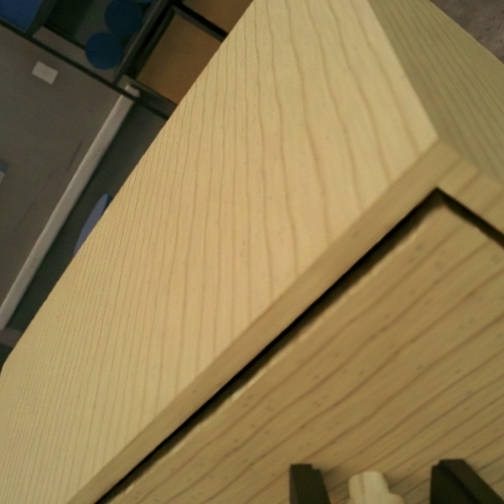

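>>> execute_actions(actions=[{"rows":[[0,0,0,0,0,0,0,1,0.002,-0.0039,0,-0.0064,0,-0.0023,0.001,-0.35],[0,0,0,0,0,0,0,1,0.002,-0.0039,0,-0.0064,0,-0.0023,0.001,-0.35],[0,0,0,0,0,0,0,1,0.002,-0.0039,0,-0.0064,0,-0.0023,0.001,-0.35],[0,0,0,0,0,0,0,1,0.002,-0.0039,0,-0.0064,0,-0.0023,0.001,-0.4],[0,0,0,0,0,0,0,1,0.002,-0.0039,0,-0.0064,0,-0.0023,0.001,-0.45],[0,0,0,0,0,0,0,1,0.002,-0.0039,0,-0.0064,0,-0.0023,0.001,-0.5],[0,0,0,0,0,0,0,1,0.002,-0.0039,0,-0.0064,0,-0.0023,0.001,-0.55],[0,0,0,0,0,0,0,1,0.002,-0.0039,0,-0.0064,0,-0.0023,0.001,-0.6],[0,0,0,0,0,0,0,1,0.002,-0.0039,0,-0.0064,0,-0.0023,0.001,-0.65],[0,0,0,0,0,0,0,1,0.002,-0.0039,0,-0.0064,0,-0.0023,0.001,-0.7],[0,0,0,0,0,0,0,1,0.002,-0.0039,0,-0.0064,0,-0.0023,0.001,-0.8],[0,0,0,0,0,0,0,1,0.002,-0.0039,0,-0.0064,0,-0.0023,0.001,-0.9]],"steps":15}])

Scene clock: 101.13 s of 7200.00 s.
left_arm: end_effector_position=(+0.3523, +0.3886, +0.4109) grip_measured=+1.00 end_effector_quat_wxyz=(+0.020, +0.900, -0.039, +0.433) end_effector_velocity=(+0.000, +0.000, -0.001) end_effector_angular_velocity=(-0.000, +0.001, +0.000) | right_arm: end_effector_position=(+0.5732, -0.0713, +0.2780) grip_measured=-0.64 end_effector_quat_wxyz=(-0.368, +0.770, -0.296, +0.429) end_effector_velocity=(-0.000, -0.000, -0.001) end_effector_angular_velocity=(-0.000, +0.002, -0.000)
Joint positions: left_arm=[ 0.001 -0.899  0.001  0.5   -0.001  0.501 -0.     0.084] | right_arm=[ 0.231  0.244 -0.001  0.838 -0.    -0.608  1.076  0.016]
Joint velocities: left_arm=[-0.     0.001  0.001 -0.001  0.    -0.    -0.    -0.   ] | right_arm=[ 0.     0.    -0.    -0.002 -0.     0.     0.001 -0.   ]
Joint torques (N m, as the arm reports them, + toward a larger angle): left_arm=[-0.76 -1.69  0.83 19.95 -0.6  -1.83 -0.59] | right_arm=[  0.64 -17.76  -0.72  12.38   0.27  -2.01  -0.24]
Motor temperatures (°C, as the motors report them): left_arm=[28 27 32 38 30 26 31] | right_arm=[28 30 33 30 29 32 31]
Steps of this call (steps 1 to 15: the robot went on to your last target; steps 16 to 90: nothing new was sent; then 8.23 s passed at rest; steps 91 to 105: all 15 steps of this action). Readings (joint positions):
91: left_arm=[0.001 -0.899 0.001 0.500 -0.001 0.501 -0.000] | right_arm=[0.228 0.252 0.000 0.849 -0.001 -0.603 1.074]
92: left_arm=[0.001 -0.899 0.001 0.500 -0.001 0.501 -0.000] | right_arm=[0.228 0.251 0.000 0.848 -0.001 -0.604 1.074]
94: left_arm=[0.001 -0.899 0.001 0.500 -0.001 0.501 -0.000] | right_arm=[0.230 0.248 -0.000 0.842 -0.001 -0.605 1.075]
98: left_arm=[0.001 -0.899 0.001 0.500 -0.001 0.501 -0.000] | right_arm=[0.231 0.245 -0.001 0.838 -0.000 -0.607 1.075]
105: the state above
camera_calibration (this result's frames):
cam_left_wrist: T_world_to_cam=[[-0.101747, -0.994449, 0.0267949, 0.443554], [-0.617409, 0.0420048, -0.78552, 0.590022], [0.780035, -0.0964678, -0.618256, 0.145559], [0, 0, 0, 1]] pos_world=[0.295874, 0.43035, 0.541582]
cam_right_wrist: T_world_to_cam=[[-0.14245, -0.551196, -0.822126, 0.307335], [-0.454736, 0.774196, -0.440269, 0.507912], [0.879161, 0.311134, -0.360932, -0.250168], [0, 0, 0, 1]] pos_world=[0.494683, -0.145986, 0.385992]

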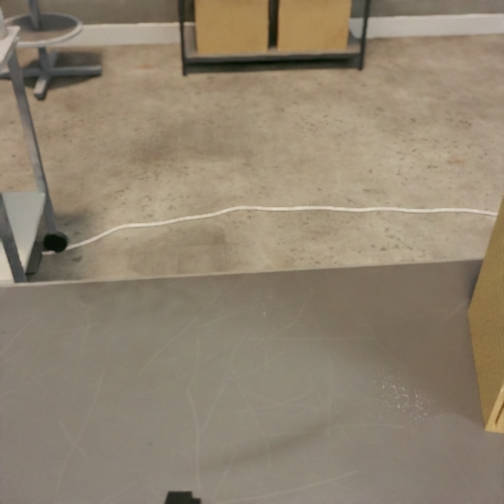

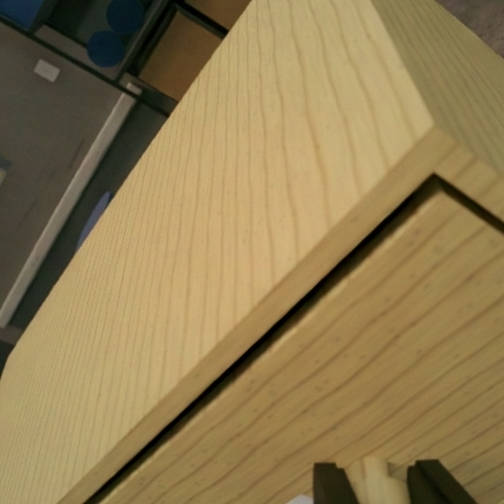

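>>> execute_actions(actions=[{"rows":[[0,0,0,0,0,0,0,1,0.0007,-0.0016,0,-0.0022,0,-0.0006,0.0006,-0.95],[0,0,0,0,0,0,0,1,0.0016,-0.0037,0,-0.0052,0,-0.0015,0.0014,-0.95],[0,0,0,0,0,0,0,1,0.0027,-0.0063,0,-0.009,0,-0.0026,0.0024,-0.95],[0,0,0,0,0,0,0,1,0.0041,-0.0094,0,-0.0135,0,-0.0039,0.0035,-0.95],[0,0,0,0,0,0,0,1,0.0057,-0.0131,0,-0.0187,0,-0.0054,0.0049,-0.95],[0,0,0,0,0,0,0,1,0.0073,-0.017,0,-0.0243,0,-0.007,0.0064,-0.95],[0,0,0,0,0,0,0,1,0.009,-0.021,0,-0.0299,0,-0.0086,0.0078,-0.95],[0,0,0,0,0,0,0,1,0.0107,-0.0249,0,-0.0355,0,-0.0102,0.0093,-0.95],[0,0,0,0,0,0,0,1,0.0124,-0.0288,0,-0.0411,0,-0.0118,0.0108,-0.95],[0,0,0,0,0,0,0,1,0.0141,-0.0328,0,-0.0468,0,-0.0134,0.0123,-0.95],[0,0,0,0,0,0,0,1,0.0158,-0.0367,0,-0.0524,0,-0.015,0.0137,-0.95],[0,0,0,0,0,0,0,1,0.0175,-0.0406,0,-0.058,0,-0.0166,0.0152,-0.95],[0,0,0,0,0,0,0,1,0.0192,-0.0445,0,-0.0636,0,-0.0182,0.0167,-0.95],[0,0,0,0,0,0,0,1,0.0209,-0.0485,0,-0.0692,0,-0.0198,0.0181,-0.95],[0,0,0,0,0,0,0,1,0.0226,-0.0524,0,-0.0748,0,-0.0214,0.0196,-0.95]],"steps":15}], pictures=false)

>>> execute_actions(actions=[{"steps":15}])

Scene clock: 114.63 s of 7200.00 s.
left_arm: end_effector_position=(+0.3523, +0.3886, +0.4109) grip_measured=+1.00 end_effector_quat_wxyz=(+0.020, +0.900, -0.039, +0.433) end_effector_velocity=(+0.000, +0.000, +0.000) end_effector_angular_velocity=(-0.000, -0.001, +0.000) | right_arm: end_effector_position=(+0.5397, -0.0626, +0.2768) grip_measured=-0.64 end_effector_quat_wxyz=(-0.379, +0.772, -0.295, +0.417) end_effector_velocity=(-0.107, +0.027, -0.000) end_effector_angular_velocity=(+0.076, +0.030, +0.073)
Joint positions: left_arm=[ 0.001 -0.899  0.001  0.5   -0.001  0.501 -0.     0.084] | right_arm=[ 0.263  0.171 -0.001  0.731 -0.    -0.637  1.103  0.016]
Joint velocities: left_arm=[ 0. -0.  0.  0. -0. -0. -0. -0.] | right_arm=[ 0.103 -0.235  0.002 -0.332  0.    -0.096  0.087 -0.   ]
Joint torques (N m, as the arm reports them, + toward a larger angle): left_arm=[-0.68 -1.48  0.86 19.83 -0.65 -1.77 -0.63] | right_arm=[  1.43 -17.6    0.09  11.35  -0.21  -1.81  -0.47]
Motor temperatures (°C, as the motors report them): left_arm=[28 27 32 38 30 26 31] | right_arm=[28 30 33 30 29 32 31]
Steps of this call (steps 1 to 15: the robot went on to your last target; steps 16 to 90: nothing new was sent; then 10.00 s passed at rest; steps 91 to 105: all 15 steps of this action). Readings (joint positions):
91: left_arm=[0.001 -0.899 0.001 0.500 -0.001 0.501 -0.000] | right_arm=[0.231 0.244 -0.001 0.837 -0.000 -0.608 1.076]
92: left_arm=[0.001 -0.899 0.001 0.500 -0.001 0.501 -0.000] | right_arm=[0.231 0.244 -0.001 0.836 -0.000 -0.608 1.076]
94: left_arm=[0.001 -0.899 0.001 0.500 -0.001 0.501 -0.000] | right_arm=[0.233 0.241 -0.002 0.832 -0.000 -0.609 1.077]
98: left_arm=[0.001 -0.899 0.001 0.500 -0.001 0.501 -0.000] | right_arm=[0.240 0.222 -0.002 0.805 0.000 -0.617 1.084]
105: the state above

Scene clock: 115.13 s of 7200.00 s.
left_arm: end_effector_position=(+0.3523, +0.3886, +0.4109) grip_measured=+1.00 end_effector_quat_wxyz=(+0.020, +0.900, -0.039, +0.433) end_effector_velocity=(-0.000, +0.000, +0.000) end_effector_angular_velocity=(+0.000, +0.000, -0.000) | right_arm: end_effector_position=(+0.5250, -0.0594, +0.2772) grip_measured=-0.64 end_effector_quat_wxyz=(-0.385, +0.772, -0.294, +0.412) end_effector_velocity=(-0.001, -0.000, -0.000) end_effector_angular_velocity=(+0.001, +0.001, +0.001)
Joint positions: left_arm=[ 0.001 -0.899  0.001  0.5   -0.001  0.501 -0.     0.084] | right_arm=[ 0.277  0.138 -0.001  0.686 -0.    -0.651  1.115  0.016]
Joint velocities: left_arm=[-0.     0.     0.     0.     0.     0.001  0.     0.   ] | right_arm=[ 0.    -0.003 -0.    -0.004 -0.001  0.     0.002  0.   ]
Joint torques (N m, as the arm reports them, + toward a larger angle): left_arm=[-0.66 -1.42  0.78 19.88 -0.63 -1.86 -0.58] | right_arm=[  1.45 -15.85   0.11  12.33  -0.27  -2.07  -0.12]
Motor temperatures (°C, as the motors report them): left_arm=[28 27 32 38 30 26 31] | right_arm=[28 30 33 30 29 32 31]
Steps of this call (steps 1 to 15: the robot went on to your last target). Readings (joint positions):
1: left_arm=[0.001 -0.899 0.001 0.500 -0.001 0.501 -0.000] | right_arm=[0.266 0.163 -0.001 0.720 -0.001 -0.640 1.106]
2: left_arm=[0.001 -0.899 0.001 0.500 -0.001 0.501 -0.000] | right_arm=[0.269 0.156 -0.000 0.710 -0.001 -0.643 1.109]
4: left_arm=[0.001 -0.899 0.001 0.500 -0.001 0.501 -0.000] | right_arm=[0.274 0.147 -0.000 0.697 -0.001 -0.647 1.112]
8: left_arm=[0.001 -0.899 0.001 0.500 -0.001 0.501 -0.000] | right_arm=[0.276 0.140 -0.001 0.688 -0.001 -0.650 1.115]
15: the state above
camera_calibration (this result's frames):
cam_left_wrist: T_world_to_cam=[[-0.101747, -0.994449, 0.0267951, 0.443553], [-0.617409, 0.0420046, -0.78552, 0.590022], [0.780035, -0.0964679, -0.618255, 0.145559], [0, 0, 0, 1]] pos_world=[0.295874, 0.43035, 0.541582]
cam_right_wrist: T_world_to_cam=[[-0.138547, -0.527481, -0.838194, 0.310229], [-0.485538, 0.773839, -0.406726, 0.483302], [0.863167, 0.350624, -0.363325, -0.200373], [0, 0, 0, 1]] pos_world=[0.450598, -0.140103, 0.383803]

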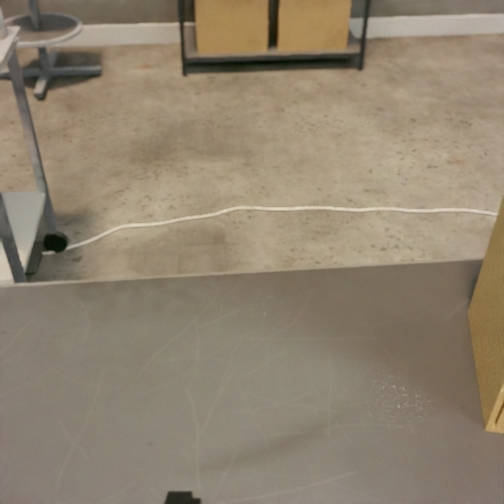

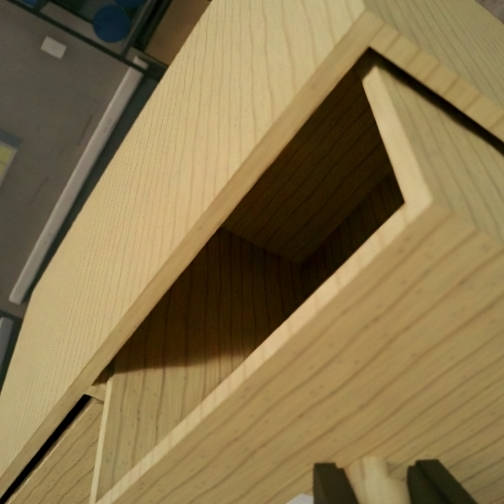

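>>> execute_actions(actions=[{"rows":[[0,0,0,0,0,0,0,1,0.0016,-0.0032,0,-0.0042,0,-0.0011,0.0013,-0.95],[0,0,0,0,0,0,0,1,0.0031,-0.0064,0,-0.0084,0,-0.0021,0.0026,-0.95],[0,0,0,0,0,0,0,1,0.0047,-0.0095,0,-0.0126,0,-0.0032,0.0038,-0.95],[0,0,0,0,0,0,0,1,0.0062,-0.0127,0,-0.0168,0,-0.0042,0.0051,-0.95],[0,0,0,0,0,0,0,1,0.0078,-0.0159,0,-0.021,0,-0.0053,0.0064,-0.95],[0,0,0,0,0,0,0,1,0.0094,-0.0191,0,-0.0251,0,-0.0064,0.0077,-0.95],[0,0,0,0,0,0,0,1,0.0109,-0.0223,0,-0.0293,0,-0.0074,0.009,-0.95],[0,0,0,0,0,0,0,1,0.0125,-0.0254,0,-0.0335,0,-0.0085,0.0102,-0.95],[0,0,0,0,0,0,0,1,0.014,-0.0286,0,-0.0377,0,-0.0095,0.0115,-0.95],[0,0,0,0,0,0,0,1,0.0156,-0.0318,0,-0.0419,0,-0.0106,0.0128,-0.95]],"steps":15}], pictures=false)

>>> execute_actions(actions=[{"steps":10}], pictures=false)

>>> execute_actions(actions=[{"rows":[[0,0,0,0,0,0,0,1,0,0,0,0,0,0,0,-0.7],[0,0,0,0,0,0,0,1,0,0,0,0,0,0,0,-0.6],[0,0,0,0,0,0,0,1,0,0,0,0,0,0,0,-0.55],[0,0,0,0,0,0,0,1,0,0,0,0,0,0,0,-0.5],[0,0,0,0,0,0,0,1,0,0,0,0,0,0,0,-0.45],[0,0,0,0,0,0,0,1,0,0,0,0,0,0,0,-0.4],[0,0,0,0,0,0,0,1,0,0,0,0,0,0,0,-0.3],[0,0,0,0,0,0,0,1,0,0,0,0,0,0,0,-0.2],[0,0,0,0,0,0,0,1,0,0,0,0,0,0,0,-0.1],[0,0,0,0,0,0,0,1,0,0,0,0,0,0,0,0]],"steps":15}])

Scene clock: 137.50 s of 7200.00 s.
left_arm: end_effector_position=(+0.3523, +0.3886, +0.4109) grip_measured=+1.00 end_effector_quat_wxyz=(+0.020, +0.900, -0.039, +0.433) end_effector_velocity=(-0.000, -0.000, -0.000) end_effector_angular_velocity=(+0.001, +0.001, -0.001) | right_arm: end_effector_position=(+0.4979, -0.0518, +0.2777) grip_measured=-0.64 end_effector_quat_wxyz=(-0.396, +0.772, -0.292, +0.402) end_effector_velocity=(-0.020, +0.003, +0.002) end_effector_angular_velocity=(+0.019, +0.004, +0.012)
Joint positions: left_arm=[ 0.001 -0.899  0.001  0.5   -0.001  0.501 -0.     0.084] | right_arm=[ 0.307  0.078 -0.     0.606 -0.001 -0.671  1.139  0.016]
Joint velocities: left_arm=[ 0.    -0.001 -0.001 -0.001  0.     0.001  0.     0.   ] | right_arm=[ 0.023 -0.049 -0.004 -0.062 -0.001 -0.017  0.021 -0.   ]
Joint torques (N m, as the arm reports them, + toward a larger angle): left_arm=[-0.73 -1.77  0.87 19.88 -0.68 -1.78 -0.69] | right_arm=[  0.74 -14.9   -0.11  13.05  -0.26  -2.09  -0.17]
Motor temperatures (°C, as the motors report them): left_arm=[28 27 32 38 30 26 31] | right_arm=[28 30 33 30 29 32 31]
Steps of this call (steps 1 to 15: the robot went on to your last target; steps 16 to 90: nothing new was sent; then 18.87 s passed at rest; steps 91 to 105: all 15 steps of this action). Readings (joint positions):
91: left_arm=[0.001 -0.899 0.001 0.500 -0.001 0.501 -0.000] | right_arm=[0.277 0.137 -0.001 0.685 -0.000 -0.651 1.116]
92: left_arm=[0.001 -0.899 0.001 0.500 -0.001 0.501 -0.000] | right_arm=[0.278 0.137 -0.001 0.684 -0.000 -0.652 1.116]
94: left_arm=[0.001 -0.899 0.001 0.500 -0.001 0.501 -0.000] | right_arm=[0.280 0.131 -0.001 0.677 -0.000 -0.653 1.118]
98: left_arm=[0.001 -0.899 0.001 0.500 -0.001 0.501 -0.000] | right_arm=[0.290 0.111 -0.001 0.650 -0.000 -0.660 1.126]
105: the state above

Scene clock: 137.83 s of 7200.00 s.
left_arm: end_effector_position=(+0.3523, +0.3886, +0.4109) grip_measured=+1.00 end_effector_quat_wxyz=(+0.020, +0.900, -0.039, +0.433) end_effector_velocity=(+0.000, -0.000, +0.000) end_effector_angular_velocity=(-0.001, -0.001, +0.001) | right_arm: end_effector_position=(+0.4961, -0.0517, +0.2779) grip_measured=-0.64 end_effector_quat_wxyz=(-0.397, +0.772, -0.292, +0.401) end_effector_velocity=(-0.001, +0.001, -0.001) end_effector_angular_velocity=(+0.001, +0.002, +0.002)
Joint positions: left_arm=[ 0.001 -0.899  0.001  0.5   -0.001  0.501 -0.     0.084] | right_arm=[ 0.309  0.074 -0.001  0.601 -0.    -0.673  1.141  0.016]
Joint velocities: left_arm=[-0.     0.001  0.     0.001 -0.    -0.001 -0.001 -0.   ] | right_arm=[ 0.002 -0.002  0.    -0.003  0.    -0.     0.002 -0.   ]
Joint torques (N m, as the arm reports them, + toward a larger angle): left_arm=[-0.64 -1.7   0.87 20.01 -0.69 -1.78 -0.69] | right_arm=[  1.47 -15.01   0.12  12.71  -0.09  -2.26  -0.16]
Motor temperatures (°C, as the motors report them): left_arm=[28 27 32 38 30 26 31] | right_arm=[28 30 33 30 29 32 31]
Steps of this call (steps 1 to 10: the robot went on to your last target). Readings (joint positions):
1: left_arm=[0.001 -0.899 0.001 0.500 -0.001 0.501 -0.000] | right_arm=[0.307 0.077 -0.001 0.605 -0.000 -0.671 1.140]
2: left_arm=[0.001 -0.899 0.001 0.500 -0.001 0.501 -0.000] | right_arm=[0.308 0.076 -0.001 0.603 -0.000 -0.672 1.140]
4: left_arm=[0.001 -0.899 0.001 0.500 -0.001 0.501 -0.000] | right_arm=[0.308 0.075 -0.001 0.602 -0.000 -0.672 1.141]
8: left_arm=[0.001 -0.899 0.001 0.500 -0.001 0.501 -0.000] | right_arm=[0.309 0.074 -0.001 0.601 -0.000 -0.673 1.141]
10: the state above

Scene clock: 138.33 s of 7200.00 s.
left_arm: end_effector_position=(+0.3523, +0.3886, +0.4109) grip_measured=+1.00 end_effector_quat_wxyz=(+0.020, +0.900, -0.039, +0.433) end_effector_velocity=(+0.000, -0.000, +0.000) end_effector_angular_velocity=(-0.001, -0.001, +0.001) | right_arm: end_effector_position=(+0.4960, -0.0516, +0.2779) grip_measured=-0.01 end_effector_quat_wxyz=(-0.397, +0.772, -0.292, +0.401) end_effector_velocity=(-0.000, -0.000, -0.000) end_effector_angular_velocity=(+0.001, +0.001, -0.001)
Joint positions: left_arm=[ 0.001 -0.899  0.001  0.5   -0.001  0.501 -0.     0.084] | right_arm=[ 0.309  0.074 -0.001  0.601 -0.    -0.673  1.141  0.043]
Joint velocities: left_arm=[ 0.    -0.    -0.     0.     0.    -0.    -0.001  0.   ] | right_arm=[-0.    -0.     0.001 -0.001  0.001  0.     0.002  0.001]
Joint torques (N m, as the arm reports them, + toward a larger angle): left_arm=[-0.48 -1.2   0.7  19.94 -0.65 -1.85 -0.54] | right_arm=[  0.84 -14.77  -0.4   12.8    0.12  -2.1   -0.21]
Motor temperatures (°C, as the motors report them): left_arm=[28 27 32 38 30 26 31] | right_arm=[28 29 33 30 29 32 31]
Steps of this call (steps 1 to 15: all 15 steps of this action). Readings (joint positions):
1: left_arm=[0.001 -0.899 0.001 0.500 -0.001 0.501 -0.000] | right_arm=[0.309 0.074 -0.001 0.601 -0.000 -0.673 1.141]
2: left_arm=[0.001 -0.899 0.001 0.500 -0.001 0.501 -0.000] | right_arm=[0.309 0.074 -0.001 0.600 -0.000 -0.673 1.141]
4: left_arm=[0.001 -0.899 0.001 0.500 -0.001 0.501 -0.000] | right_arm=[0.309 0.074 -0.001 0.601 -0.000 -0.673 1.142]
8: left_arm=[0.001 -0.899 0.001 0.500 -0.001 0.501 -0.000] | right_arm=[0.309 0.074 -0.000 0.600 -0.001 -0.673 1.142]
15: the state above
camera_calibration (this result's frames):
cam_left_wrist: T_world_to_cam=[[-0.101747, -0.994449, 0.0267948, 0.443554], [-0.617408, 0.0420048, -0.785521, 0.590022], [0.780035, -0.0964679, -0.618255, 0.145559], [0, 0, 0, 1]] pos_world=[0.295874, 0.43035, 0.541582]
cam_right_wrist: T_world_to_cam=[[-0.134257, -0.511349, -0.848821, 0.312551], [-0.506162, 0.771792, -0.384886, 0.467448], [0.851925, 0.377967, -0.362444, -0.171101], [0, 0, 0, 1]] pos_world=[0.424332, -0.136279, 0.3832]

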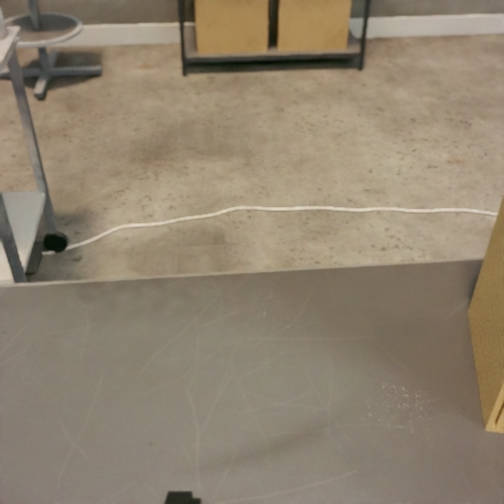

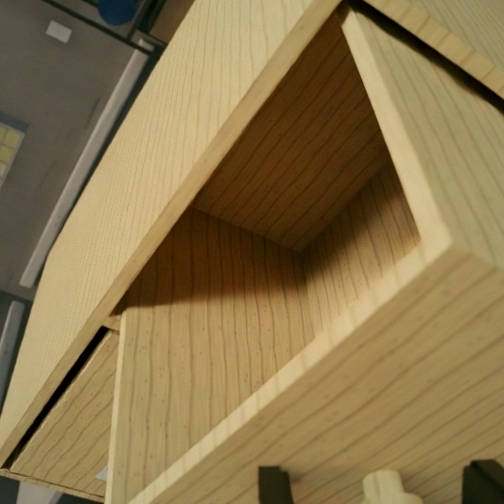

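>>> execute_actions(actions=[{"rows":[[0.2,0,0,0,0,0,0,1,0,-0.1357,0,-0.1038,0,0.032,0,0],[0.2,0,0,0,0,0,0,1,0,-0.1357,0,-0.1038,0,0.032,0,0],[0.2,0,0,0,0,0,0,1,0,-0.1357,0,-0.1038,0,0.032,0,0],[0.2,0,0,0,0,0,0,1,0,-0.1357,0,-0.1038,0,0.032,0,0],[0.2,0,0,0,0,0,0,1,0,-0.1357,0,-0.1038,0,0.032,0,0],[0.2,0,0,0,0,0,0,1,0,-0.1357,0,-0.1038,0,0.032,0,0],[0.2,0,0,0,0,0,0,1,0,-0.1357,0,-0.1038,0,0.032,0,0],[0.2,0,0,0,0,0,0,1,0,-0.1357,0,-0.1038,0,0.032,0,0],[0.2,0,0,0,0,0,0,1,0,-0.1357,0,-0.1038,0,0.032,0,0],[0.2,0,0,0,0,0,0,1,0,-0.1357,0,-0.1038,0,0.032,0,0],[0.2,0,0,0,0,0,0,1,0.1932,-0.1357,0,-0.1038,0,0.1,-0.3,0]],"steps":15}], pictures=false)

>>> execute_actions(actions=[{"steps":15}], pictures=false)

Scene clock: 155.50 s of 7200.00 s.
left_arm: end_effector_position=(+0.3372, +0.5372, +0.4109) grip_measured=+1.00 end_effector_quat_wxyz=(-0.061, +0.891, +0.131, +0.430) end_effector_velocity=(-0.036, +0.121, -0.000) end_effector_angular_velocity=(+0.011, +0.003, +0.322) | right_arm: end_effector_position=(+0.4292, -0.0565, +0.2983) grip_measured=-0.01 end_effector_quat_wxyz=(-0.386, +0.793, -0.246, +0.403) end_effector_velocity=(-0.189, +0.364, -0.070) end_effector_angular_velocity=(-1.098, -0.246, +1.246)
Joint positions: left_arm=[ 0.377 -0.899  0.002  0.5   -0.001  0.501 -0.     0.084] | right_arm=[ 0.356 -0.19  -0.004  0.399  0.    -0.593  1.063  0.044]
Joint velocities: left_arm=[ 0.33  -0.    -0.013 -0.001  0.001 -0.     0.     0.   ] | right_arm=[ 0.776  0.001  0.022  0.003 -0.006  0.273 -1.172 -0.   ]
Joint torques (N m, as the arm reports them, + toward a larger angle): left_arm=[-4.08 -1.56 -0.34 20.06 -0.57 -1.84 -0.66] | right_arm=[  4.93 -10.28   1.8   12.79  -0.9   -2.59  -1.04]
Motor temperatures (°C, as the motors report them): left_arm=[28 27 32 38 30 26 31] | right_arm=[28 29 33 30 29 32 31]
Steps of this call (steps 1 to 15: the robot went on to your last target; steps 16 to 90: nothing new was sent; then 13.67 s passed at rest; steps 91 to 105: all 15 steps of this action). Readings (joint positions):
91: left_arm=[0.001 -0.899 0.001 0.500 -0.001 0.501 -0.000] | right_arm=[0.309 0.074 -0.001 0.601 -0.000 -0.673 1.141]
92: left_arm=[0.004 -0.899 0.000 0.500 -0.001 0.501 -0.000] | right_arm=[0.309 0.071 -0.001 0.598 -0.000 -0.672 1.141]
94: left_arm=[0.039 -0.899 -0.002 0.500 -0.001 0.501 -0.000] | right_arm=[0.309 0.037 -0.001 0.570 -0.000 -0.662 1.141]
98: left_arm=[0.181 -0.899 0.002 0.500 -0.001 0.501 -0.000] | right_arm=[0.309 -0.130 -0.001 0.447 -0.000 -0.627 1.141]
105: the state above

Scene clock: 156.00 s of 7200.00 s.
left_arm: end_effector_position=(+0.3337, +0.5482, +0.4109) grip_measured=+1.00 end_effector_quat_wxyz=(-0.068, +0.889, +0.143, +0.429) end_effector_velocity=(-0.000, +0.002, +0.000) end_effector_angular_velocity=(-0.002, -0.001, +0.005) | right_arm: end_effector_position=(+0.3233, +0.0759, +0.2685) grip_measured=-0.01 end_effector_quat_wxyz=(-0.319, +0.855, +0.104, +0.396) end_effector_velocity=(-0.051, +0.043, -0.014) end_effector_angular_velocity=(-0.202, -0.123, +0.259)
Joint positions: left_arm=[ 0.407 -0.899  0.     0.5   -0.001  0.501 -0.     0.084] | right_arm=[ 0.686 -0.202  0.     0.39  -0.001 -0.475  0.557  0.044]
Joint velocities: left_arm=[ 0.004  0.     0.001  0.    -0.    -0.    -0.001 -0.   ] | right_arm=[ 0.157 -0.008 -0.024 -0.004  0.006  0.063 -0.271  0.   ]
Joint torques (N m, as the arm reports them, + toward a larger angle): left_arm=[-0.49 -1.33  0.71 19.79 -0.85 -1.75 -0.51] | right_arm=[ -0.65 -10.3   -0.93  13.48   0.58  -2.29  -0.19]
Motor temperatures (°C, as the motors report them): left_arm=[28 27 32 38 30 26 31] | right_arm=[28 29 33 30 29 32 31]
Steps of this call (steps 1 to 15: the robot went on to your last target). Readings (joint positions):
1: left_arm=[0.386 -0.899 0.002 0.500 -0.001 0.501 -0.000] | right_arm=[0.383 -0.190 -0.002 0.399 -0.000 -0.584 1.023]
2: left_arm=[0.392 -0.899 0.001 0.500 -0.001 0.501 -0.000] | right_arm=[0.410 -0.191 -0.001 0.399 -0.000 -0.574 0.983]
4: left_arm=[0.399 -0.899 0.000 0.500 -0.001 0.501 -0.000] | right_arm=[0.461 -0.192 0.000 0.397 -0.001 -0.556 0.905]
8: left_arm=[0.405 -0.899 0.000 0.500 -0.001 0.501 -0.000] | right_arm=[0.562 -0.196 -0.000 0.394 -0.001 -0.520 0.749]
15: the state above


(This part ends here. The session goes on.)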